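# Move bottle carrier to the window bench's spill tray

## Task

Pick up the empty bottle carrier from the shelved bench by the door and set it upright on the floor of the spill tray on the shelved bench by the window. The carrier must never touch the floor. The parked cart, pedal bin and stool are movable. Finish by releasing the carrier and backing the robot away. The robot must not topple or be left leaning.

## Robot and tools

ROBOT. A Rainbow Robotics RB-Y1: a wheeled base (two drive wheels plus two rear casters, 0.66 m long, 0.58 m wide, front edge 0.10 m ahead of the wheel axle), a bending torso (the lower part, the leg, folds at ankle, knee and hip), a head with head_camera, and left and right arms, each with a parallel gripper and a wrist camera (left_wrist_camera, right_wrist_camera). The base only drives straight or spins in place; it cannot strafe. A loose object may occasionally get nudged by an outside push.

FRAMES. Base frame: origin on the floor midway between the drive wheels, x ahead, y to the left, z up. The reported chest, left_hand and right_hand points are in this frame. chest is a spine point 0.08 m under the shoulders; its x faces where the chest faces. Each hand point sits between its finger pads; fingers point along the hand's -z and close along its x. Printed hand positions can be wrong, more so when the arm is stretched. Odometry frame = base frame at scene start; base_odometry counts wheel rotation only, so slipping looks like travel. Heading runs -3.142 to 3.142, positive leftward.

execute_actions. Argument "actions": a list holding one action or none (empty list = just report state and images). Optional "cameras": list from head_camera, left_wrist_camera, right_wrist_camera, all; omitted/null/["all"] gives every camera, [] gives none. An action may contain:
- "base": exactly one of {"translate_m": d} (relative straight drive from the current spot, metres, forward positive, -3 to 3) or {"rotate_rad": d} (relative turn in place, radians, left/counter-clockwise positive, -3.2 to 3.2). A drive that would need more than 8.667 s is refused.
- "joints": one flat map of joint name to absolute target (radians, grippers in metres), covering both arms, torso and head in the same map. Ranges (done tolerance ±0.02, grippers ±0.004): torso_squat_rad 0 to 1.2 (larger lowers a level chest); torso_shift_rad -0.3 to 0.6 (positive pushes hips forward); torso_pitch_rad -0.2 to 1.4 (positive leans forward); torso_yaw_rad -1.5 to 1.5 (positive left). Per arm: shoulder_pitch -2.356 to 2.356 (0 hangs, negative raises forward); left_shoulder_roll_rad 0 to 3.141 and right_shoulder_roll_rad -3.141 to 0 (away from body); shoulder_yaw -2.094 to 2.094 (positive turns bent forearm left, both arms); elbow -2.617 to 0.01 (negative bends); forearm_roll -3.141 to 3.141; wrist_pitch -1.57 to 1.919 (negative tips hand forward); hand_roll -2.705 to 2.705; gripper_m 0 to 0.1 (pad gap). Roll signs are counter-clockwise from above on a hanging arm for both arms. head_pan_rad -0.523 to 0.523 (left positive, relative to chest); head_tilt_rad -0.35 to 1.57 (positive looks down).
- "speeds": caps for this action only, translate_m 0.05 to 0.4 m/s, rotate_rad 0.1 to 1.509 rad/s (the maxima are the defaults).
- "min_time_s": 0.1 to 8, a floor on how long each arm/head motion takes.
Torso combined limits: squat + shift <= 1.52; squat - shift + pitch <= 1.57; shift + 0.5 pitch - 0.4 squat <= 0.7; shift + 0.3 pitch - 0.5 squat <= 0.39; breaking one leaves commanded torso joints short and off_target. Unknown keys or out-of-range values reject the whole call with no motion. Anything left out of an action may still be driving to an earlier target. No action exceeds 15 s.

wait: "seconds" 0 to 10; commands nothing and returns state plus images.
zoom_image: "camera" and "region" [x0, y0, x1, y1] in pixels of that camera's last full image, at most 504x504. head_camera is 896x504, wrist cameras 644x364.
finished_scene: "scene" number; ends the scene irreversibly and reports success. Only call it once the carrier rests in the tray, released, with the robot clear and upright.

RESULT LINES. base_status and joint_status per motion: done; off_target (resting short, maybe still pushing); time_out; contact_stop (torso/arm hit something firm); stopped_with_arm (torso halted by an arm's contact stop); limit_stop_at_<name> (a built-in limit; limit_stop_at_own_body means the self-collision guard stopped it before touching); not_followed with a "joint command not followed" and "cause:" line when the arm-collision check withheld targets (gripper still acts; withheld targets may be retried later). A contact_stop, time_out or stopped_with_arm stops the whole group (torso joints; each arm's seven joints) and they hold in place. on_its_own shows uncommanded parts; "held at" is the held target. If one call stops, later motion calls in the same reply are skipped. "pictures" lists images in order.

CAUTIONS. When the leg presses furniture the torso may shove the base backward unreported; the bent leg can stick out beyond the base front. The base keeps pushing into furniture rather than stopping. After a stop, first back the arm off in its own action, then the torso. Special case: both hands on one object and torso contact_stop right at start with nothing in the way: resend all arm joints at their current joint_positions, then the torso command. To grip, command an opening at least 0.005 m narrower than the object; off_target is then expected. Each arm handles 3 kg; heavy loads held far forward can tip the robot, unchecked. Never let the arms collide or squeeze each other hard, grippers included; the collision check ignores grippers, fingers and palms. A joint reaching its torque limit (shoulders 63.7, elbow 32.7, wrist/forearm/hand 22.7 N m, including load weight) freezes the robot for 10 s. Holding loads heats motors: MOTOR HOT from 65 °C, OVER-TEMPERATURE FAULT at 80 °C brakes that arm (limit_stop_at_motor_heat); resend targets afterward. Avoid drops, slams and hard pushes. Camera calibrations (K, distortion, T_world_to_cam in the base frame) are given per camera and carry small errors, larger for wrist cameras on an extended arm.

Each tool is called after "Emit:" as name(argument=value, ...) on one line, values as JSON.

## Session

Emit:
execute_actions(actions=[])

Scene clock: 0.00 s.
base_odometry: x=+0.000 y=+0.000 heading=+0.000 (m, m, rad; odometry frame)
base_status: not commanded
joint_positions: torso_squat_rad=+0.350 torso_shift_rad=-0.001 torso_pitch_rad=+0.000 torso_yaw_rad=+0.000 left_shoulder_pitch_rad=+0.037 left_shoulder_roll_rad=+0.039 left_shoulder_yaw_rad=+0.040 left_elbow_rad=-0.256 left_forearm_roll_rad=+0.023 left_wrist_pitch_rad=-0.010 left_hand_roll_rad=+0.017 left_gripper_m=+0.101 right_shoulder_pitch_rad=+0.005 right_shoulder_roll_rad=+0.000 right_shoulder_yaw_rad=+0.051 right_elbow_rad=-0.196 right_forearm_roll_rad=+0.025 right_wrist_pitch_rad=-0.009 right_hand_roll_rad=+0.036 right_gripper_m=+0.100 head_pan_rad=+0.000 head_tilt_rad=+0.399
joint_status: not commanded
chest: x=-0.2285 y=-0.0006 z=+1.2474 quat_wxyz=(+1.000, +0.001, +0.000, +0.000) (m; base frame)
left_hand: x=-0.1290 y=+0.2562 z=+0.5706 quat_wxyz=(+0.992, +0.022, -0.116, +0.043) (m; base frame)
right_hand: x=-0.1346 y=-0.2151 z=+0.5679 quat_wxyz=(+0.993, +0.000, -0.100, +0.055) (m; base frame)
pictures: head_camera, left_wrist_camera, right_wrist_camera
Images, in order (width x height): head_camera 896x504, left_wrist_camera 644x364, right_wrist_camera 644x364.

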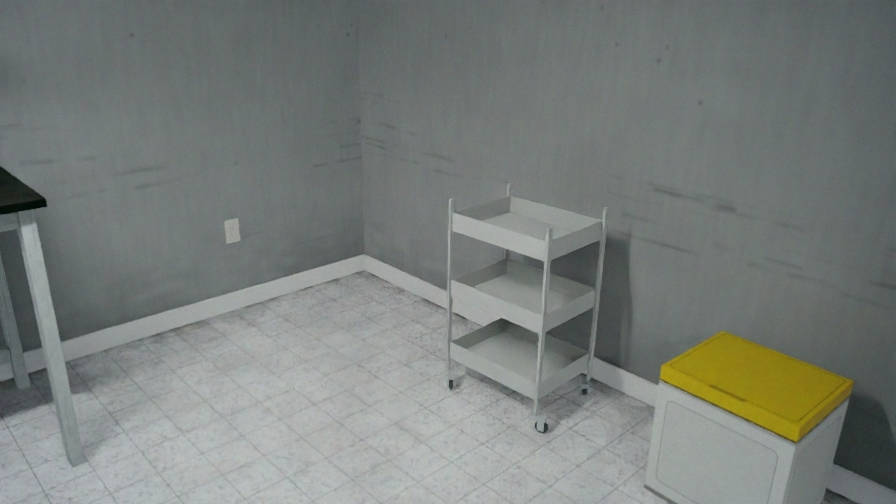

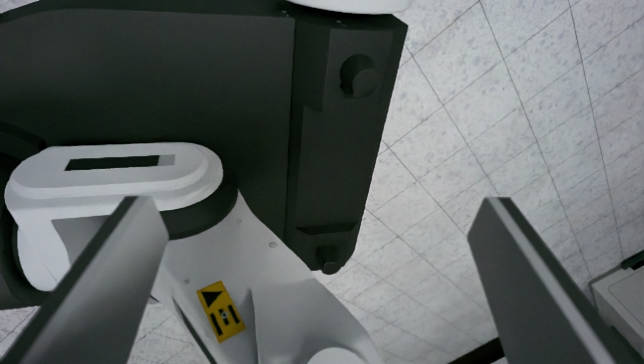

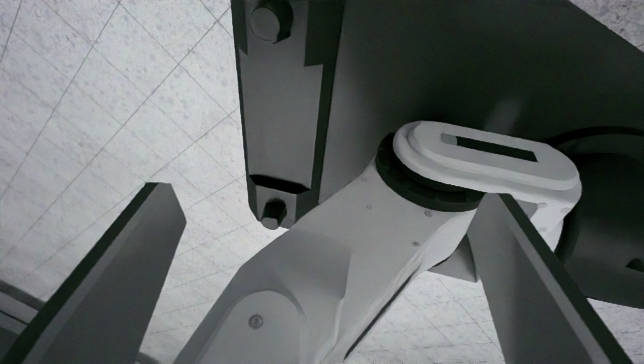

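Emit:
execute_actions(actions=[{"base":{"rotate_rad":1.1},"joints":{"head_tilt_rad":0.3}}], cameras=["head_camera"])

Emit:
execute_actions(actions=[{"base":{"rotate_rad":1.1}}], cameras=["head_camera"])

Emit:
execute_actions(actions=[{"base":{"rotate_rad":1.1}}], cameras=["head_camera"])

Emit:
execute_actions(actions=[{"base":{"rotate_rad":1.1}}], cameras=["head_camera"])

Emit:
execute_actions(actions=[{"base":{"rotate_rad":1.1}}], cameras=["head_camera"])

Scene clock: 3.73 s.
base_odometry: x=+0.000 y=+0.000 heading=+1.100 (m, m, rad; odometry frame)
base_status: done
joint_positions: torso_squat_rad=+0.350 torso_shift_rad=-0.001 torso_pitch_rad=+0.000 torso_yaw_rad=+0.000 left_shoulder_pitch_rad=+0.037 left_shoulder_roll_rad=+0.039 left_shoulder_yaw_rad=+0.040 left_elbow_rad=-0.256 left_forearm_roll_rad=+0.023 left_wrist_pitch_rad=-0.010 left_hand_roll_rad=+0.017 left_gripper_m=+0.101 right_shoulder_pitch_rad=+0.005 right_shoulder_roll_rad=+0.000 right_shoulder_yaw_rad=+0.051 right_elbow_rad=-0.196 right_forearm_roll_rad=+0.025 right_wrist_pitch_rad=-0.009 right_hand_roll_rad=+0.036 right_gripper_m=+0.100 head_pan_rad=+0.000 head_tilt_rad=+0.300
joint_status: all done
chest: x=-0.2285 y=-0.0006 z=+1.2474 quat_wxyz=(+1.000, +0.001, +0.000, +0.000) (m; base frame)
left_hand: x=-0.1290 y=+0.2562 z=+0.5706 quat_wxyz=(+0.992, +0.022, -0.116, +0.043) (m; base frame)
right_hand: x=-0.1346 y=-0.2152 z=+0.5679 quat_wxyz=(+0.993, +0.000, -0.100, +0.055) (m; base frame)
pictures: head_camera
camera_calibration (this result's frames):
head_camera: T_world_to_cam=[[0.0225513, -0.999217, 0.0325045, -0.0443103], [-0.241788, -0.0369988, -0.969623, 1.40777], [0.970067, 0.014007, -0.242433, 0.493248], [0, 0, 0, 1]] pos_world=[-0.137102, 0.000901203, 1.48603]
Images, in order (width x height): head_camera 896x504.

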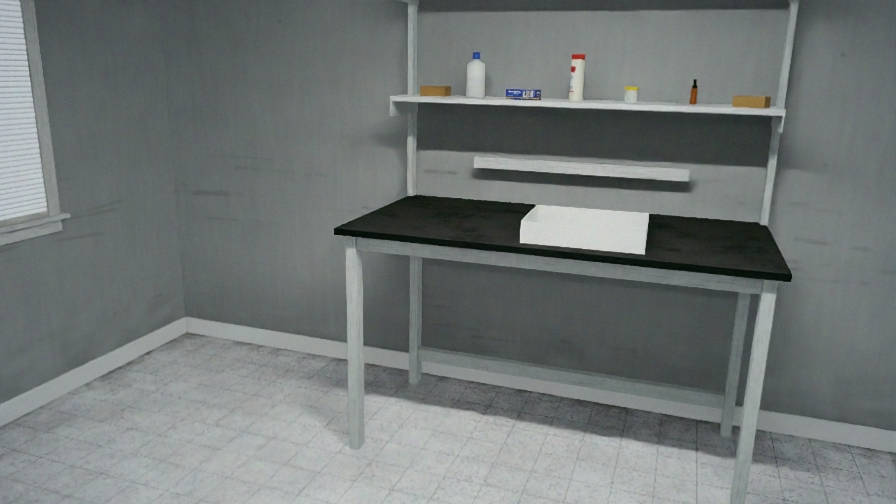

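Scene clock: 7.27 s.
base_odometry: x=+0.000 y=+0.000 heading=+2.199 (m, m, rad; odometry frame)
base_status: done
joint_positions: torso_squat_rad=+0.350 torso_shift_rad=-0.001 torso_pitch_rad=+0.000 torso_yaw_rad=+0.000 left_shoulder_pitch_rad=+0.037 left_shoulder_roll_rad=+0.039 left_shoulder_yaw_rad=+0.040 left_elbow_rad=-0.256 left_forearm_roll_rad=+0.023 left_wrist_pitch_rad=-0.010 left_hand_roll_rad=+0.017 left_gripper_m=+0.101 right_shoulder_pitch_rad=+0.005 right_shoulder_roll_rad=+0.000 right_shoulder_yaw_rad=+0.051 right_elbow_rad=-0.196 right_forearm_roll_rad=+0.025 right_wrist_pitch_rad=-0.009 right_hand_roll_rad=+0.036 right_gripper_m=+0.100 head_pan_rad=+0.000 head_tilt_rad=+0.300
joint_status: not commanded
chest: x=-0.2285 y=-0.0006 z=+1.2474 quat_wxyz=(+1.000, +0.001, +0.000, +0.000) (m; base frame)
left_hand: x=-0.1290 y=+0.2561 z=+0.5706 quat_wxyz=(+0.992, +0.022, -0.116, +0.043) (m; base frame)
right_hand: x=-0.1347 y=-0.2152 z=+0.5679 quat_wxyz=(+0.993, +0.000, -0.100, +0.055) (m; base frame)
pictures: head_camera
camera_calibration (this result's frames):
head_camera: T_world_to_cam=[[0.022551, -0.999217, 0.0325217, -0.0443227], [-0.241788, -0.0370154, -0.969623, 1.40777], [0.970067, 0.0140026, -0.242433, 0.493248], [0, 0, 0, 1]] pos_world=[-0.137103, 0.000914342, 1.48603]
Images, in order (width x height): head_camera 896x504.

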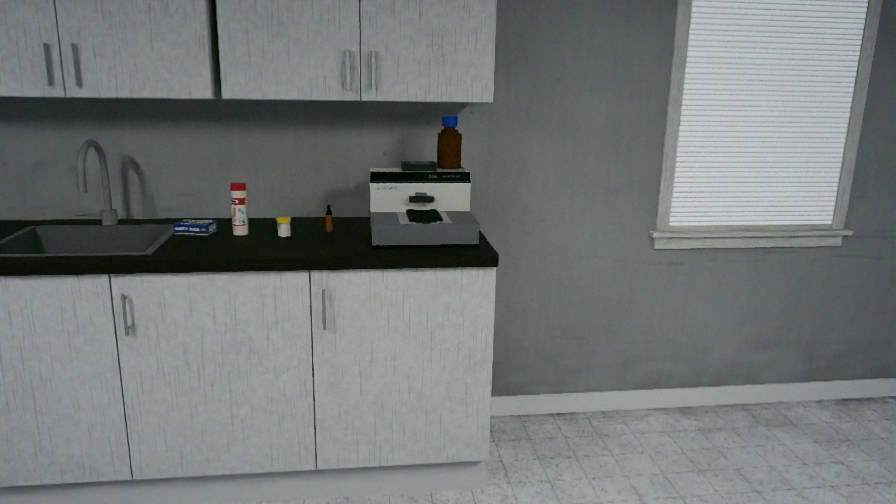

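Scene clock: 10.80 s.
base_odometry: x=+0.000 y=+0.000 heading=-2.985 (m, m, rad; odometry frame)
base_status: done
joint_positions: torso_squat_rad=+0.350 torso_shift_rad=-0.001 torso_pitch_rad=+0.000 torso_yaw_rad=+0.000 left_shoulder_pitch_rad=+0.037 left_shoulder_roll_rad=+0.039 left_shoulder_yaw_rad=+0.040 left_elbow_rad=-0.256 left_forearm_roll_rad=+0.023 left_wrist_pitch_rad=-0.010 left_hand_roll_rad=+0.017 left_gripper_m=+0.101 right_shoulder_pitch_rad=+0.005 right_shoulder_roll_rad=+0.000 right_shoulder_yaw_rad=+0.051 right_elbow_rad=-0.196 right_forearm_roll_rad=+0.025 right_wrist_pitch_rad=-0.009 right_hand_roll_rad=+0.036 right_gripper_m=+0.100 head_pan_rad=+0.000 head_tilt_rad=+0.300
joint_status: not commanded
chest: x=-0.2285 y=-0.0006 z=+1.2474 quat_wxyz=(+1.000, +0.001, +0.000, +0.000) (m; base frame)
left_hand: x=-0.1290 y=+0.2561 z=+0.5706 quat_wxyz=(+0.992, +0.021, -0.116, +0.043) (m; base frame)
right_hand: x=-0.1347 y=-0.2152 z=+0.5679 quat_wxyz=(+0.993, +0.000, -0.100, +0.055) (m; base frame)
pictures: head_camera
camera_calibration (this result's frames):
head_camera: T_world_to_cam=[[0.0225507, -0.999216, 0.0325312, -0.0443307], [-0.241788, -0.0370245, -0.969622, 1.40777], [0.970067, 0.014, -0.242434, 0.493248], [0, 0, 0, 1]] pos_world=[-0.137102, 0.000920478, 1.48603]
Images, in order (width x height): head_camera 896x504.

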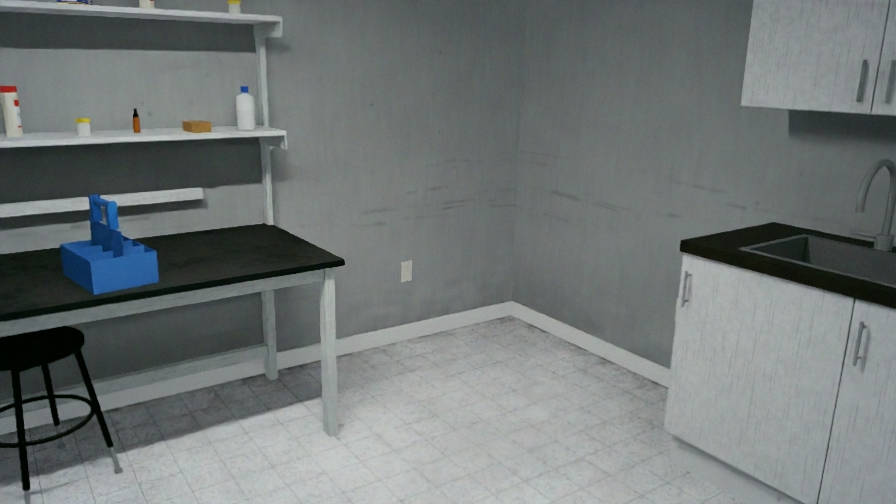

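Scene clock: 14.23 s.
base_odometry: x=+0.000 y=+0.000 heading=-1.885 (m, m, rad; odometry frame)
base_status: done
joint_positions: torso_squat_rad=+0.350 torso_shift_rad=-0.001 torso_pitch_rad=+0.000 torso_yaw_rad=+0.000 left_shoulder_pitch_rad=+0.037 left_shoulder_roll_rad=+0.039 left_shoulder_yaw_rad=+0.040 left_elbow_rad=-0.256 left_forearm_roll_rad=+0.023 left_wrist_pitch_rad=-0.010 left_hand_roll_rad=+0.017 left_gripper_m=+0.101 right_shoulder_pitch_rad=+0.005 right_shoulder_roll_rad=+0.000 right_shoulder_yaw_rad=+0.051 right_elbow_rad=-0.196 right_forearm_roll_rad=+0.025 right_wrist_pitch_rad=-0.009 right_hand_roll_rad=+0.036 right_gripper_m=+0.100 head_pan_rad=+0.000 head_tilt_rad=+0.300
joint_status: not commanded
chest: x=-0.2285 y=-0.0005 z=+1.2474 quat_wxyz=(+1.000, +0.001, +0.000, +0.000) (m; base frame)
left_hand: x=-0.1290 y=+0.2561 z=+0.5706 quat_wxyz=(+0.992, +0.021, -0.116, +0.043) (m; base frame)
right_hand: x=-0.1347 y=-0.2152 z=+0.5679 quat_wxyz=(+0.993, +0.000, -0.100, +0.055) (m; base frame)
pictures: head_camera
camera_calibration (this result's frames):
head_camera: T_world_to_cam=[[0.0225511, -0.999216, 0.0325364, -0.0443354], [-0.241788, -0.0370296, -0.969622, 1.40777], [0.970067, 0.0139991, -0.242433, 0.493248], [0, 0, 0, 1]] pos_world=[-0.137103, 0.000923497, 1.48603]
Images, in order (width x height): head_camera 896x504.

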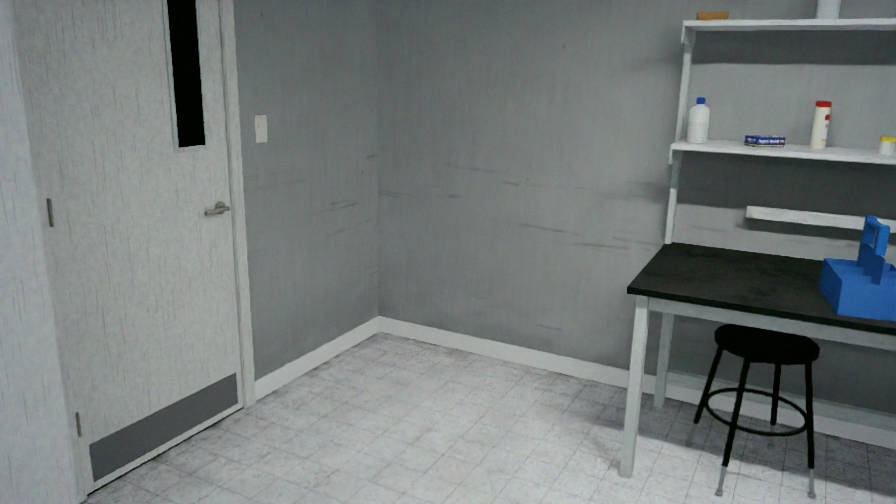

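Scene clock: 17.77 s.
base_odometry: x=+0.000 y=+0.000 heading=-0.786 (m, m, rad; odometry frame)
base_status: done
joint_positions: torso_squat_rad=+0.350 torso_shift_rad=-0.001 torso_pitch_rad=+0.000 torso_yaw_rad=+0.000 left_shoulder_pitch_rad=+0.037 left_shoulder_roll_rad=+0.039 left_shoulder_yaw_rad=+0.040 left_elbow_rad=-0.256 left_forearm_roll_rad=+0.023 left_wrist_pitch_rad=-0.010 left_hand_roll_rad=+0.017 left_gripper_m=+0.101 right_shoulder_pitch_rad=+0.005 right_shoulder_roll_rad=+0.000 right_shoulder_yaw_rad=+0.051 right_elbow_rad=-0.196 right_forearm_roll_rad=+0.025 right_wrist_pitch_rad=-0.009 right_hand_roll_rad=+0.036 right_gripper_m=+0.100 head_pan_rad=+0.000 head_tilt_rad=+0.300
joint_status: not commanded
chest: x=-0.2285 y=-0.0006 z=+1.2474 quat_wxyz=(+1.000, +0.001, +0.000, +0.000) (m; base frame)
left_hand: x=-0.1290 y=+0.2561 z=+0.5706 quat_wxyz=(+0.992, +0.021, -0.116, +0.043) (m; base frame)
right_hand: x=-0.1347 y=-0.2152 z=+0.5679 quat_wxyz=(+0.993, +0.000, -0.100, +0.055) (m; base frame)
pictures: head_camera
camera_calibration (this result's frames):
head_camera: T_world_to_cam=[[0.0225508, -0.999216, 0.0325361, -0.0443363], [-0.241788, -0.0370293, -0.969622, 1.40777], [0.970067, 0.013999, -0.242434, 0.493248], [0, 0, 0, 1]] pos_world=[-0.137102, 0.00092213, 1.48603]
Images, in order (width x height): head_camera 896x504.

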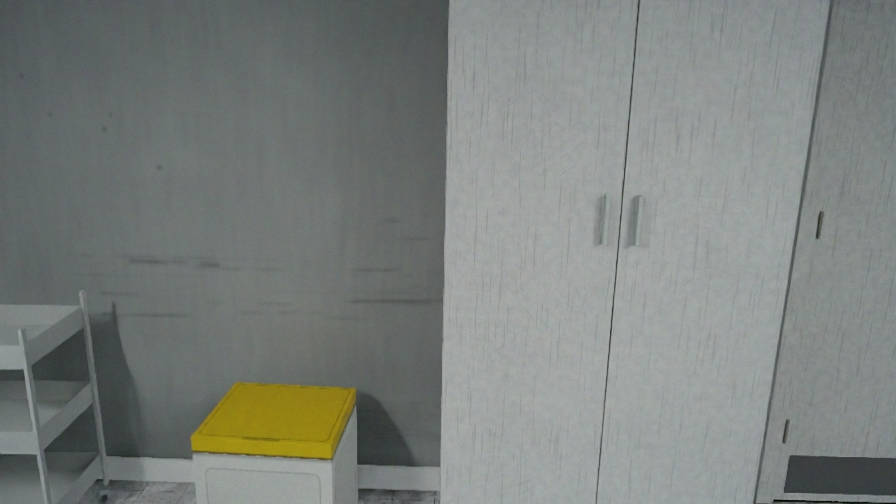

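Emit:
execute_actions(actions=[{"base":{"rotate_rad":-1.8}}], cameras=[])

Emit:
execute_actions(actions=[{"base":{"translate_m":1.2},"joints":{"head_tilt_rad":0.5,"torso_squat_rad":0.1,"left_shoulder_pitch_rad":-1.0,"left_elbow_rad":-1.2,"left_wrist_pitch_rad":1.9,"left_shoulder_roll_rad":0.15}}], cameras=["head_camera"])

Scene clock: 22.17 s.
base_odometry: x=+0.000 y=+0.000 heading=-2.585 (m, m, rad; odometry frame)
base_status: done
joint_positions: torso_squat_rad=+0.350 torso_shift_rad=-0.001 torso_pitch_rad=+0.000 torso_yaw_rad=+0.000 left_shoulder_pitch_rad=+0.037 left_shoulder_roll_rad=+0.039 left_shoulder_yaw_rad=+0.040 left_elbow_rad=-0.256 left_forearm_roll_rad=+0.023 left_wrist_pitch_rad=-0.010 left_hand_roll_rad=+0.017 left_gripper_m=+0.101 right_shoulder_pitch_rad=+0.005 right_shoulder_roll_rad=+0.000 right_shoulder_yaw_rad=+0.051 right_elbow_rad=-0.196 right_forearm_roll_rad=+0.025 right_wrist_pitch_rad=-0.009 right_hand_roll_rad=+0.036 right_gripper_m=+0.100 head_pan_rad=+0.000 head_tilt_rad=+0.300
joint_status: not commanded
chest: x=-0.2285 y=-0.0005 z=+1.2474 quat_wxyz=(+1.000, +0.001, +0.000, +0.000) (m; base frame)
left_hand: x=-0.1290 y=+0.2562 z=+0.5706 quat_wxyz=(+0.992, +0.021, -0.116, +0.043) (m; base frame)
right_hand: x=-0.1347 y=-0.2152 z=+0.5679 quat_wxyz=(+0.993, +0.000, -0.100, +0.055) (m; base frame)
pictures: none
No camera images: the call's "cameras" was empty. Leave "cameras" out to get every camera's image.

Scene clock: 26.83 s.
base_odometry: x=-1.019 y=-0.633 heading=-2.586 (m, m, rad; odometry frame)
base_status: done
joint_positions: torso_squat_rad=+0.100 torso_shift_rad=-0.001 torso_pitch_rad=+0.000 torso_yaw_rad=+0.000 left_shoulder_pitch_rad=-1.000 left_shoulder_roll_rad=+0.150 left_shoulder_yaw_rad=+0.040 left_elbow_rad=-1.200 left_forearm_roll_rad=+0.023 left_wrist_pitch_rad=+1.900 left_hand_roll_rad=+0.017 left_gripper_m=+0.101 right_shoulder_pitch_rad=+0.005 right_shoulder_roll_rad=+0.000 right_shoulder_yaw_rad=+0.051 right_elbow_rad=-0.196 right_forearm_roll_rad=+0.025 right_wrist_pitch_rad=-0.009 right_hand_roll_rad=+0.036 right_gripper_m=+0.100 head_pan_rad=+0.000 head_tilt_rad=+0.500
joint_status: all done
chest: x=-0.2285 y=-0.0006 z=+1.2864 quat_wxyz=(+1.000, +0.001, +0.000, +0.000) (m; base frame)
left_hand: x=+0.3043 y=+0.1845 z=+1.1290 quat_wxyz=(+0.984, +0.081, -0.133, -0.083) (m; base frame)
right_hand: x=-0.1346 y=-0.2152 z=+0.6069 quat_wxyz=(+0.993, +0.000, -0.100, +0.055) (m; base frame)
pictures: head_camera
camera_calibration (this result's frames):
head_camera: T_world_to_cam=[[0.0288114, -0.999213, 0.0272481, -0.0364709], [-0.429675, -0.0369925, -0.902226, 1.30664], [0.902524, 0.0142865, -0.430403, 0.768111], [0, 0, 0, 1]] pos_world=[-0.130759, 0.000919927, 1.51047]
Images, in order (width x height): head_camera 896x504.

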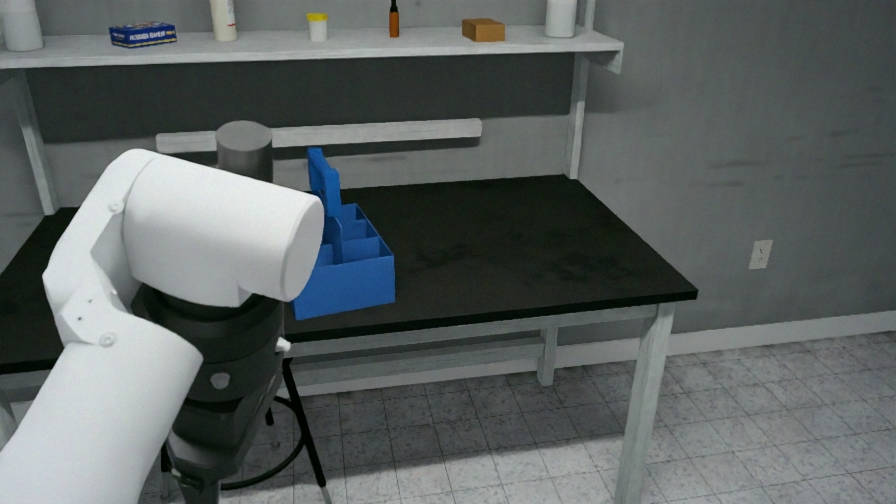

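Emit:
execute_actions(actions=[{"joints":{"head_tilt_rad":0.8,"torso_squat_rad":0,"left_shoulder_pitch_rad":-1.45,"left_elbow_rad":-0.7,"left_shoulder_roll_rad":0.3,"left_hand_roll_rad":-1.0}}], cameras=[])

Emit:
execute_actions(actions=[{"base":{"translate_m":0.45}}], cameras=["head_camera","left_wrist_camera"])

Scene clock: 28.50 s.
base_odometry: x=-1.019 y=-0.633 heading=-2.586 (m, m, rad; odometry frame)
base_status: not commanded
joint_positions: torso_squat_rad=+0.000 torso_shift_rad=-0.001 torso_pitch_rad=+0.000 torso_yaw_rad=+0.000 left_shoulder_pitch_rad=-1.450 left_shoulder_roll_rad=+0.300 left_shoulder_yaw_rad=+0.040 left_elbow_rad=-0.700 left_forearm_roll_rad=+0.023 left_wrist_pitch_rad=+1.900 left_hand_roll_rad=-1.000 left_gripper_m=+0.101 right_shoulder_pitch_rad=+0.005 right_shoulder_roll_rad=+0.000 right_shoulder_yaw_rad=+0.051 right_elbow_rad=-0.196 right_forearm_roll_rad=+0.025 right_wrist_pitch_rad=-0.009 right_hand_roll_rad=+0.036 right_gripper_m=+0.100 head_pan_rad=+0.000 head_tilt_rad=+0.800
joint_status: all done
chest: x=-0.2284 y=-0.0006 z=+1.2899 quat_wxyz=(+1.000, +0.001, +0.000, +0.000) (m; base frame)
left_hand: x=+0.3366 y=+0.2246 z=+1.2535 quat_wxyz=(+0.840, +0.177, -0.037, -0.511) (m; base frame)
right_hand: x=-0.1347 y=-0.2152 z=+0.6104 quat_wxyz=(+0.993, +0.000, -0.100, +0.055) (m; base frame)
pictures: none
No camera images: the call's "cameras" was empty. Leave "cameras" out to get every camera's image.

Scene clock: 31.20 s.
base_odometry: x=-1.401 y=-0.870 heading=-2.587 (m, m, rad; odometry frame)
base_status: done
joint_positions: torso_squat_rad=+0.000 torso_shift_rad=-0.001 torso_pitch_rad=+0.000 torso_yaw_rad=+0.000 left_shoulder_pitch_rad=-1.450 left_shoulder_roll_rad=+0.300 left_shoulder_yaw_rad=+0.040 left_elbow_rad=-0.700 left_forearm_roll_rad=+0.023 left_wrist_pitch_rad=+1.900 left_hand_roll_rad=-1.000 left_gripper_m=+0.101 right_shoulder_pitch_rad=+0.005 right_shoulder_roll_rad=+0.000 right_shoulder_yaw_rad=+0.051 right_elbow_rad=-0.196 right_forearm_roll_rad=+0.025 right_wrist_pitch_rad=-0.009 right_hand_roll_rad=+0.036 right_gripper_m=+0.100 head_pan_rad=+0.000 head_tilt_rad=+0.800
joint_status: not commanded
chest: x=-0.2285 y=-0.0006 z=+1.2899 quat_wxyz=(+1.000, +0.001, +0.000, +0.000) (m; base frame)
left_hand: x=+0.3365 y=+0.2246 z=+1.2536 quat_wxyz=(+0.840, +0.177, -0.037, -0.511) (m; base frame)
right_hand: x=-0.1347 y=-0.2152 z=+0.6104 quat_wxyz=(+0.993, +0.000, -0.100, +0.055) (m; base frame)
pictures: head_camera, left_wrist_camera
camera_calibration (this result's frames):
head_camera: T_world_to_cam=[[0.0359209, -0.999205, 0.0173108, -0.0202805], [-0.67705, -0.0370732, -0.735002, 1.00953], [0.73506, 0.0146817, -0.677844, 1.10376], [0, 0, 0, 1]] pos_world=[-0.127093, 0.000957201, 1.49053]
left_wrist_camera: T_world_to_cam=[[0.486345, -0.86598, -0.116396, 0.173527], [-0.790287, -0.492782, 0.364161, -0.0546771], [-0.372713, -0.0851215, -0.924034, 1.39092], [0, 0, 0, 1]] pos_world=[0.390809, 0.241724, 1.32536]
Images, in order (width x height): head_camera 896x504, left_wrist_camera 644x364.

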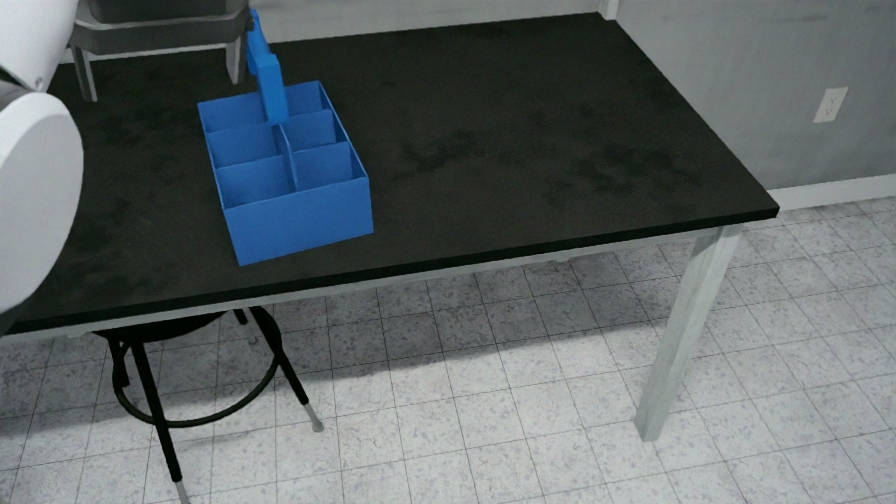

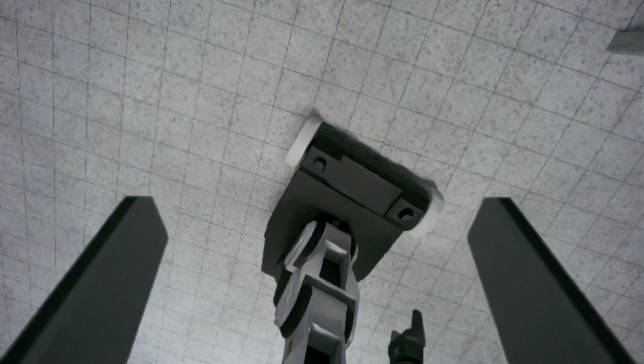

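Emit:
execute_actions(actions=[{"base":{"translate_m":0.28},"joints":{"left_hand_roll_rad":-1.2}}], cameras=["head_camera","left_wrist_camera"])

Scene clock: 34.47 s.
base_odometry: x=-1.640 y=-1.018 heading=-2.587 (m, m, rad; odometry frame)
base_status: done
joint_positions: torso_squat_rad=+0.000 torso_shift_rad=-0.001 torso_pitch_rad=+0.000 torso_yaw_rad=+0.000 left_shoulder_pitch_rad=-1.450 left_shoulder_roll_rad=+0.300 left_shoulder_yaw_rad=+0.040 left_elbow_rad=-0.700 left_forearm_roll_rad=+0.023 left_wrist_pitch_rad=+1.900 left_hand_roll_rad=-1.200 left_gripper_m=+0.101 right_shoulder_pitch_rad=+0.005 right_shoulder_roll_rad=+0.000 right_shoulder_yaw_rad=+0.051 right_elbow_rad=-0.196 right_forearm_roll_rad=+0.025 right_wrist_pitch_rad=-0.009 right_hand_roll_rad=+0.036 right_gripper_m=+0.100 head_pan_rad=+0.000 head_tilt_rad=+0.800
joint_status: all done
chest: x=-0.2284 y=-0.0006 z=+1.2899 quat_wxyz=(+1.000, +0.001, +0.000, +0.000) (m; base frame)
left_hand: x=+0.3365 y=+0.2246 z=+1.2535 quat_wxyz=(+0.785, +0.180, -0.019, -0.592) (m; base frame)
right_hand: x=-0.1346 y=-0.2152 z=+0.6104 quat_wxyz=(+0.993, +0.000, -0.100, +0.055) (m; base frame)
pictures: head_camera, left_wrist_camera
camera_calibration (this result's frames):
head_camera: T_world_to_cam=[[0.0359223, -0.999205, 0.0173072, -0.0202769], [-0.677129, -0.0370731, -0.73493, 1.00945], [0.734987, 0.0146812, -0.677922, 1.10381], [0, 0, 0, 1]] pos_world=[-0.127033, 0.00095737, 1.49052]
left_wrist_camera: T_world_to_cam=[[0.309901, -0.933329, -0.181266, 0.329338], [-0.85035, -0.357366, 0.386256, -0.0925246], [-0.425283, 0.0344384, -0.904405, 1.35708], [0, 0, 0, 1]] pos_world=[0.396402, 0.22758, 1.32279]
Images, in order (width x height): head_camera 896x504, left_wrist_camera 644x364.

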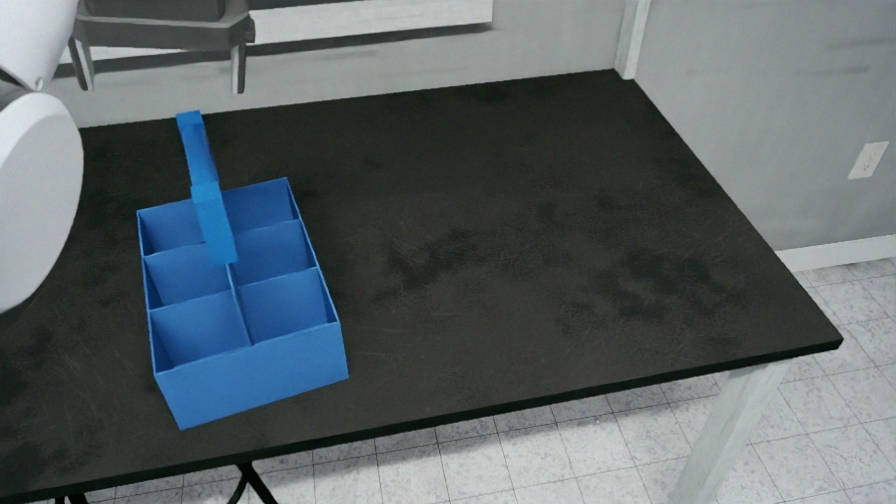

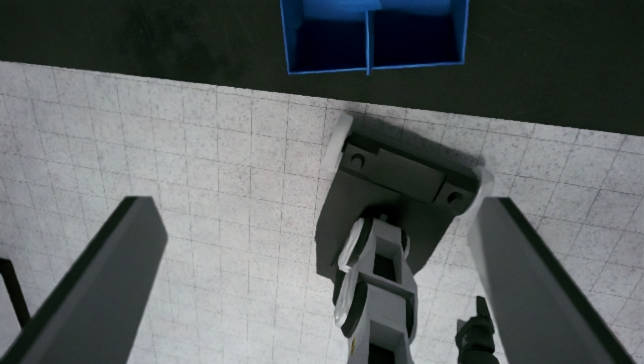

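Emit:
execute_actions(actions=[{"base":{"translate_m":0.06},"joints":{"torso_pitch_rad":0.15,"torso_yaw_rad":0.08,"head_tilt_rad":0.65}}], cameras=["head_camera","left_wrist_camera"])

Scene clock: 36.13 s.
base_odometry: x=-1.691 y=-1.049 heading=-2.588 (m, m, rad; odometry frame)
base_status: done
joint_positions: torso_squat_rad=+0.000 torso_shift_rad=-0.001 torso_pitch_rad=+0.150 torso_yaw_rad=+0.080 left_shoulder_pitch_rad=-1.450 left_shoulder_roll_rad=+0.300 left_shoulder_yaw_rad=+0.040 left_elbow_rad=-0.700 left_forearm_roll_rad=+0.023 left_wrist_pitch_rad=+1.900 left_hand_roll_rad=-1.200 left_gripper_m=+0.101 right_shoulder_pitch_rad=+0.005 right_shoulder_roll_rad=+0.000 right_shoulder_yaw_rad=+0.051 right_elbow_rad=-0.196 right_forearm_roll_rad=+0.025 right_wrist_pitch_rad=-0.009 right_hand_roll_rad=+0.036 right_gripper_m=+0.100 head_pan_rad=+0.000 head_tilt_rad=+0.650
joint_status: all done
chest: x=-0.1822 y=-0.0006 z=+1.2864 quat_wxyz=(+0.996, +0.004, +0.075, +0.040) (m; base frame)
left_hand: x=+0.3514 y=+0.2692 z=+1.1690 quat_wxyz=(+0.807, +0.138, +0.048, -0.572) (m; base frame)
right_hand: x=-0.1742 y=-0.2070 z=+0.5980 quat_wxyz=(+0.995, +0.011, -0.025, +0.094) (m; base frame)
pictures: head_camera, left_wrist_camera
camera_calibration (this result's frames):
head_camera: T_world_to_cam=[[0.114726, -0.993382, 0.00546713, 0.00673635], [-0.672421, -0.0817071, -0.735645, 1.05596], [0.731223, 0.0807217, -0.677345, 1.04054], [0, 0, 0, 1]] pos_world=[-0.0515834, 0.00897778, 1.48158]
left_wrist_camera: T_world_to_cam=[[0.352249, -0.905509, -0.236589, 0.393275], [-0.752036, -0.424328, 0.504368, -0.185931], [-0.557101, 0.000260181, -0.830445, 1.25443], [0, 0, 0, 1]] pos_world=[0.420489, 0.276892, 1.22856]
Images, in order (width x height): head_camera 896x504, left_wrist_camera 644x364.

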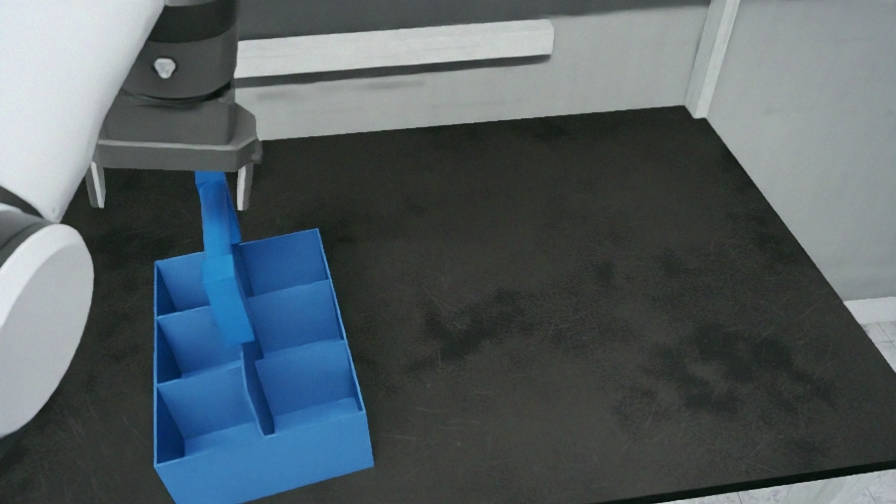

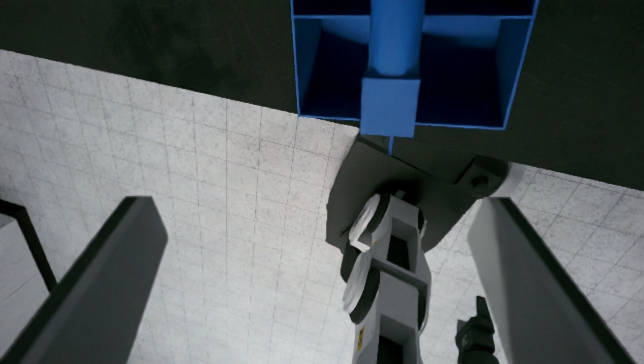

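Emit:
execute_actions(actions=[{"base":{"translate_m":0.07}}], cameras=[])

Emit:
execute_actions(actions=[{"joints":{"torso_squat_rad":0.35}}], cameras=["head_camera","left_wrist_camera"])

Scene clock: 37.43 s.
base_odometry: x=-1.750 y=-1.086 heading=-2.589 (m, m, rad; odometry frame)
base_status: done
joint_positions: torso_squat_rad=+0.000 torso_shift_rad=-0.001 torso_pitch_rad=+0.150 torso_yaw_rad=+0.080 left_shoulder_pitch_rad=-1.450 left_shoulder_roll_rad=+0.300 left_shoulder_yaw_rad=+0.040 left_elbow_rad=-0.700 left_forearm_roll_rad=+0.023 left_wrist_pitch_rad=+1.900 left_hand_roll_rad=-1.200 left_gripper_m=+0.101 right_shoulder_pitch_rad=+0.005 right_shoulder_roll_rad=+0.000 right_shoulder_yaw_rad=+0.051 right_elbow_rad=-0.196 right_forearm_roll_rad=+0.025 right_wrist_pitch_rad=-0.009 right_hand_roll_rad=+0.036 right_gripper_m=+0.100 head_pan_rad=+0.000 head_tilt_rad=+0.650
joint_status: not commanded
chest: x=-0.1821 y=-0.0006 z=+1.2864 quat_wxyz=(+0.996, +0.004, +0.075, +0.040) (m; base frame)
left_hand: x=+0.3514 y=+0.2692 z=+1.1689 quat_wxyz=(+0.807, +0.138, +0.048, -0.572) (m; base frame)
right_hand: x=-0.1743 y=-0.2070 z=+0.5980 quat_wxyz=(+0.995, +0.011, -0.025, +0.094) (m; base frame)
pictures: none
No camera images: the call's "cameras" was empty. Leave "cameras" out to get every camera's image.

Scene clock: 39.40 s.
base_odometry: x=-1.750 y=-1.086 heading=-2.589 (m, m, rad; odometry frame)
base_status: not commanded
joint_positions: torso_squat_rad=+0.350 torso_shift_rad=-0.001 torso_pitch_rad=+0.150 torso_yaw_rad=+0.080 left_shoulder_pitch_rad=-1.450 left_shoulder_roll_rad=+0.300 left_shoulder_yaw_rad=+0.040 left_elbow_rad=-0.700 left_forearm_roll_rad=+0.023 left_wrist_pitch_rad=+1.900 left_hand_roll_rad=-1.200 left_gripper_m=+0.101 right_shoulder_pitch_rad=+0.005 right_shoulder_roll_rad=+0.000 right_shoulder_yaw_rad=+0.051 right_elbow_rad=-0.196 right_forearm_roll_rad=+0.025 right_wrist_pitch_rad=-0.009 right_hand_roll_rad=+0.036 right_gripper_m=+0.100 head_pan_rad=+0.000 head_tilt_rad=+0.650
joint_status: all done
chest: x=-0.1823 y=-0.0005 z=+1.2440 quat_wxyz=(+0.996, +0.004, +0.075, +0.040) (m; base frame)
left_hand: x=+0.3513 y=+0.2692 z=+1.1267 quat_wxyz=(+0.807, +0.138, +0.048, -0.572) (m; base frame)
right_hand: x=-0.1742 y=-0.2069 z=+0.5556 quat_wxyz=(+0.995, +0.011, -0.026, +0.094) (m; base frame)
pictures: head_camera, left_wrist_camera
camera_calibration (this result's frames):
head_camera: T_world_to_cam=[[0.114728, -0.993382, 0.00548751, 0.00696197], [-0.672288, -0.0817083, -0.735767, 1.02488], [0.731346, 0.0807236, -0.677213, 1.01171], [0, 0, 0, 1]] pos_world=[-0.0516911, 0.00898859, 1.43918]
left_wrist_camera: T_world_to_cam=[[0.352286, -0.905518, -0.2365, 0.383169], [-0.752179, -0.424308, 0.504173, -0.164367], [-0.556886, 0.000277264, -0.830589, 1.21938], [0, 0, 0, 1]] pos_world=[0.420439, 0.276887, 1.18629]
Images, in order (width x height): head_camera 896x504, left_wrist_camera 644x364.

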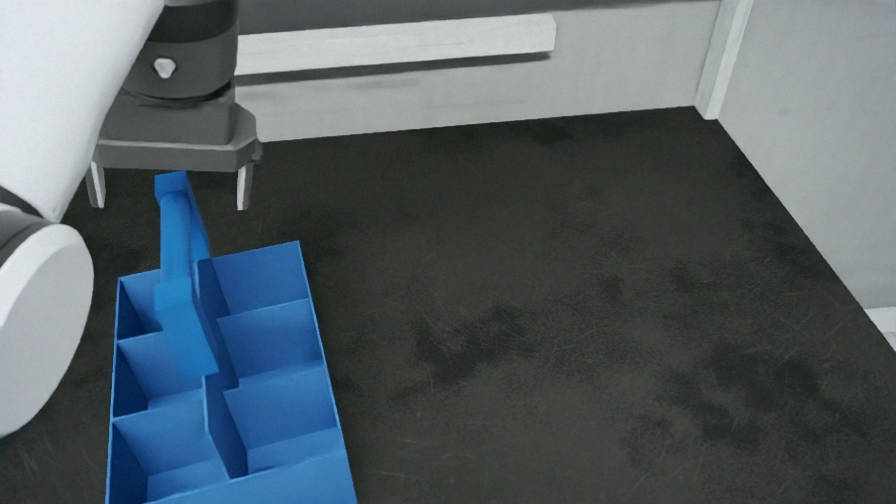

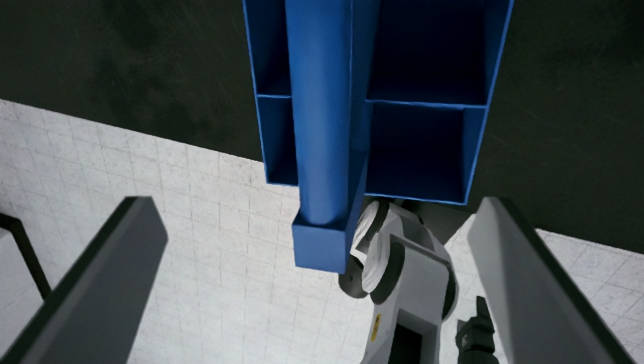

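Centred. Lower further.

Emit:
execute_actions(actions=[{"joints":{"torso_squat_rad":0.52}}], cameras=["head_camera","left_wrist_camera"])

Scene clock: 40.83 s.
base_odometry: x=-1.750 y=-1.086 heading=-2.589 (m, m, rad; odometry frame)
base_status: not commanded
joint_positions: torso_squat_rad=+0.520 torso_shift_rad=-0.001 torso_pitch_rad=+0.150 torso_yaw_rad=+0.080 left_shoulder_pitch_rad=-1.450 left_shoulder_roll_rad=+0.300 left_shoulder_yaw_rad=+0.040 left_elbow_rad=-0.700 left_forearm_roll_rad=+0.023 left_wrist_pitch_rad=+1.900 left_hand_roll_rad=-1.200 left_gripper_m=+0.101 right_shoulder_pitch_rad=+0.005 right_shoulder_roll_rad=+0.000 right_shoulder_yaw_rad=+0.051 right_elbow_rad=-0.196 right_forearm_roll_rad=+0.025 right_wrist_pitch_rad=-0.009 right_hand_roll_rad=+0.036 right_gripper_m=+0.100 head_pan_rad=+0.000 head_tilt_rad=+0.650
joint_status: all done
chest: x=-0.1822 y=-0.0005 z=+1.1939 quat_wxyz=(+0.996, +0.004, +0.075, +0.040) (m; base frame)
left_hand: x=+0.3514 y=+0.2692 z=+1.0766 quat_wxyz=(+0.807, +0.138, +0.048, -0.572) (m; base frame)
right_hand: x=-0.1742 y=-0.2069 z=+0.5055 quat_wxyz=(+0.995, +0.011, -0.026, +0.094) (m; base frame)
pictures: head_camera, left_wrist_camera
camera_calibration (this result's frames):
head_camera: T_world_to_cam=[[0.114728, -0.993382, 0.00548767, 0.00724517], [-0.672285, -0.0817081, -0.735769, 0.988062], [0.731348, 0.0807239, -0.67721, 0.977762], [0, 0, 0, 1]] pos_world=[-0.0516567, 0.00900118, 1.3891]
left_wrist_camera: T_world_to_cam=[[0.352285, -0.905519, -0.236496, 0.371318], [-0.752187, -0.424305, 0.504163, -0.139074], [-0.556876, 0.000279779, -0.830596, 1.17781], [0, 0, 0, 1]] pos_world=[0.420475, 0.276896, 1.13622]
Images, in order (width x height): head_camera 896x504, left_wrist_camera 644x364.

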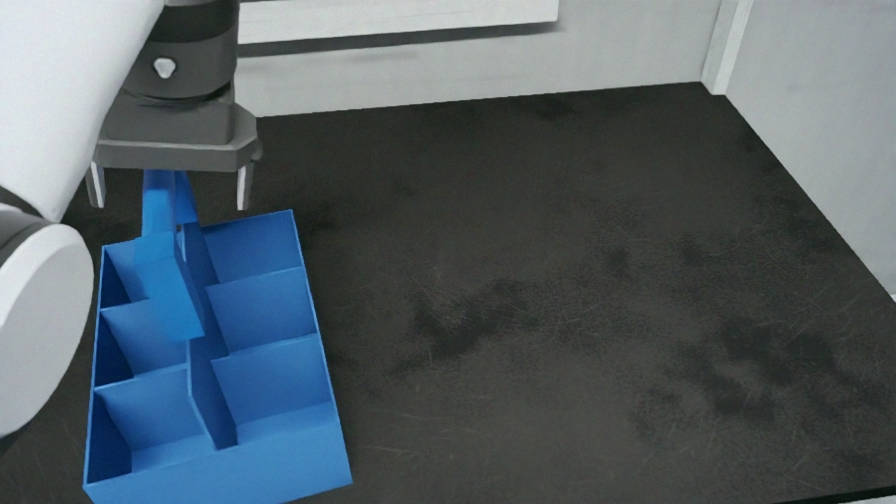

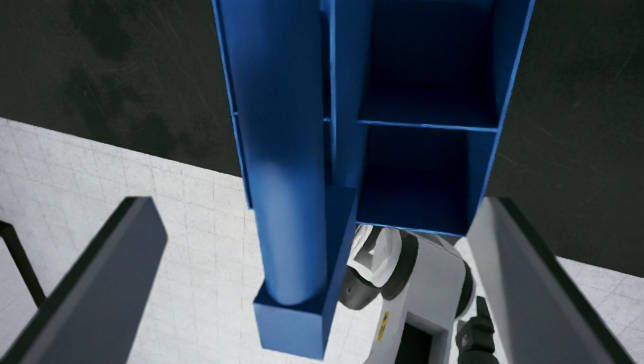

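Emit:
execute_actions(actions=[{"joints":{"torso_squat_rad":0.6}}], cameras=[])

Emit:
execute_actions(actions=[{"joints":{"left_gripper_m":0.01}}], cameras=[])

Emit:
execute_actions(actions=[{"joints":{"torso_squat_rad":0,"torso_pitch_rad":0.05}}], cameras=["head_camera","left_wrist_camera"])

Scene clock: 41.97 s.
base_odometry: x=-1.750 y=-1.086 heading=-2.589 (m, m, rad; odometry frame)
base_status: not commanded
joint_positions: torso_squat_rad=+0.600 torso_shift_rad=-0.001 torso_pitch_rad=+0.150 torso_yaw_rad=+0.080 left_shoulder_pitch_rad=-1.450 left_shoulder_roll_rad=+0.300 left_shoulder_yaw_rad=+0.040 left_elbow_rad=-0.700 left_forearm_roll_rad=+0.023 left_wrist_pitch_rad=+1.900 left_hand_roll_rad=-1.200 left_gripper_m=+0.101 right_shoulder_pitch_rad=+0.005 right_shoulder_roll_rad=+0.000 right_shoulder_yaw_rad=+0.051 right_elbow_rad=-0.196 right_forearm_roll_rad=+0.025 right_wrist_pitch_rad=-0.009 right_hand_roll_rad=+0.036 right_gripper_m=+0.100 head_pan_rad=+0.000 head_tilt_rad=+0.650
joint_status: all done
chest: x=-0.1822 y=-0.0005 z=+1.1642 quat_wxyz=(+0.996, +0.004, +0.075, +0.040) (m; base frame)
left_hand: x=+0.3514 y=+0.2692 z=+1.0468 quat_wxyz=(+0.807, +0.138, +0.048, -0.572) (m; base frame)
right_hand: x=-0.1741 y=-0.2069 z=+0.4758 quat_wxyz=(+0.995, +0.011, -0.026, +0.094) (m; base frame)
pictures: none
No camera images: the call's "cameras" was empty. Leave "cameras" out to get every camera's image.

Scene clock: 43.37 s.
base_odometry: x=-1.750 y=-1.086 heading=-2.589 (m, m, rad; odometry frame)
base_status: not commanded
joint_positions: torso_squat_rad=+0.600 torso_shift_rad=-0.001 torso_pitch_rad=+0.150 torso_yaw_rad=+0.080 left_shoulder_pitch_rad=-1.450 left_shoulder_roll_rad=+0.300 left_shoulder_yaw_rad=+0.040 left_elbow_rad=-0.700 left_forearm_roll_rad=+0.023 left_wrist_pitch_rad=+1.900 left_hand_roll_rad=-1.200 left_gripper_m=+0.026 right_shoulder_pitch_rad=+0.005 right_shoulder_roll_rad=+0.000 right_shoulder_yaw_rad=+0.051 right_elbow_rad=-0.196 right_forearm_roll_rad=+0.025 right_wrist_pitch_rad=-0.009 right_hand_roll_rad=+0.036 right_gripper_m=+0.100 head_pan_rad=+0.000 head_tilt_rad=+0.650
joint_status: left_gripper_m off_target (ended at +0.026, target +0.010)
chest: x=-0.1822 y=-0.0005 z=+1.1642 quat_wxyz=(+0.996, +0.004, +0.075, +0.040) (m; base frame)
left_hand: x=+0.3514 y=+0.2692 z=+1.0469 quat_wxyz=(+0.807, +0.138, +0.048, -0.572) (m; base frame)
right_hand: x=-0.1741 y=-0.2069 z=+0.4758 quat_wxyz=(+0.995, +0.011, -0.026, +0.094) (m; base frame)
pictures: none
No camera images: the call's "cameras" was empty. Leave "cameras" out to get every camera's image.

Scene clock: 46.17 s.
base_odometry: x=-1.750 y=-1.086 heading=-2.589 (m, m, rad; odometry frame)
base_status: not commanded
joint_positions: torso_squat_rad=+0.000 torso_shift_rad=-0.001 torso_pitch_rad=+0.050 torso_yaw_rad=+0.080 left_shoulder_pitch_rad=-1.449 left_shoulder_roll_rad=+0.300 left_shoulder_yaw_rad=+0.040 left_elbow_rad=-0.700 left_forearm_roll_rad=+0.023 left_wrist_pitch_rad=+1.900 left_hand_roll_rad=-1.200 left_gripper_m=+0.026 right_shoulder_pitch_rad=+0.005 right_shoulder_roll_rad=+0.000 right_shoulder_yaw_rad=+0.051 right_elbow_rad=-0.196 right_forearm_roll_rad=+0.025 right_wrist_pitch_rad=-0.009 right_hand_roll_rad=+0.036 right_gripper_m=+0.100 head_pan_rad=+0.000 head_tilt_rad=+0.650
joint_status: all done
chest: x=-0.2129 y=-0.0006 z=+1.2895 quat_wxyz=(+0.999, +0.002, +0.025, +0.040) (m; base frame)
left_hand: x=+0.3297 y=+0.2693 z=+1.2256 quat_wxyz=(+0.808, +0.167, +0.008, -0.564) (m; base frame)
right_hand: x=-0.1364 y=-0.2070 z=+0.6053 quat_wxyz=(+0.993, +0.006, -0.075, +0.094) (m; base frame)
pictures: head_camera, left_wrist_camera
camera_calibration (this result's frames):
head_camera: T_world_to_cam=[[0.113606, -0.993383, 0.0168628, -0.00469716], [-0.595815, -0.0817015, -0.798955, 1.13556], [0.795046, 0.0807192, -0.601154, 0.980379], [0, 0, 0, 1]] pos_world=[-0.102326, 0.00897594, 1.4967]
left_wrist_camera: T_world_to_cam=[[0.374141, -0.905444, -0.200475, 0.362898], [-0.798302, -0.424467, 0.427249, -0.120953], [-0.471945, 0.000187863, -0.881628, 1.32408], [0, 0, 0, 1]] pos_world=[0.392561, 0.276994, 1.29177]
Images, in order (width x height): head_camera 896x504, left_wrist_camera 644x364.

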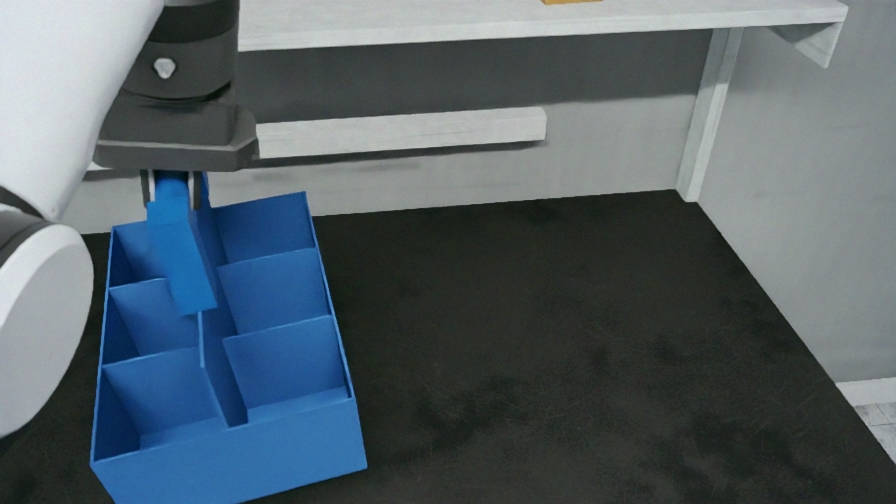

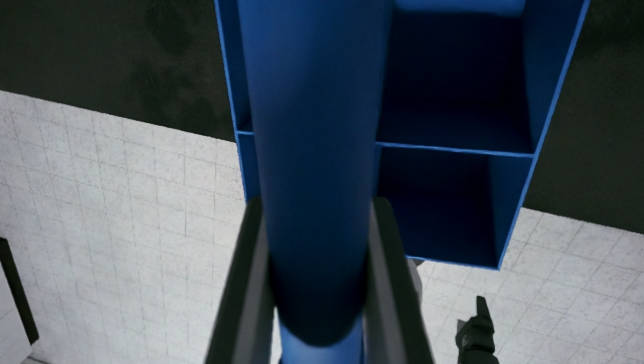

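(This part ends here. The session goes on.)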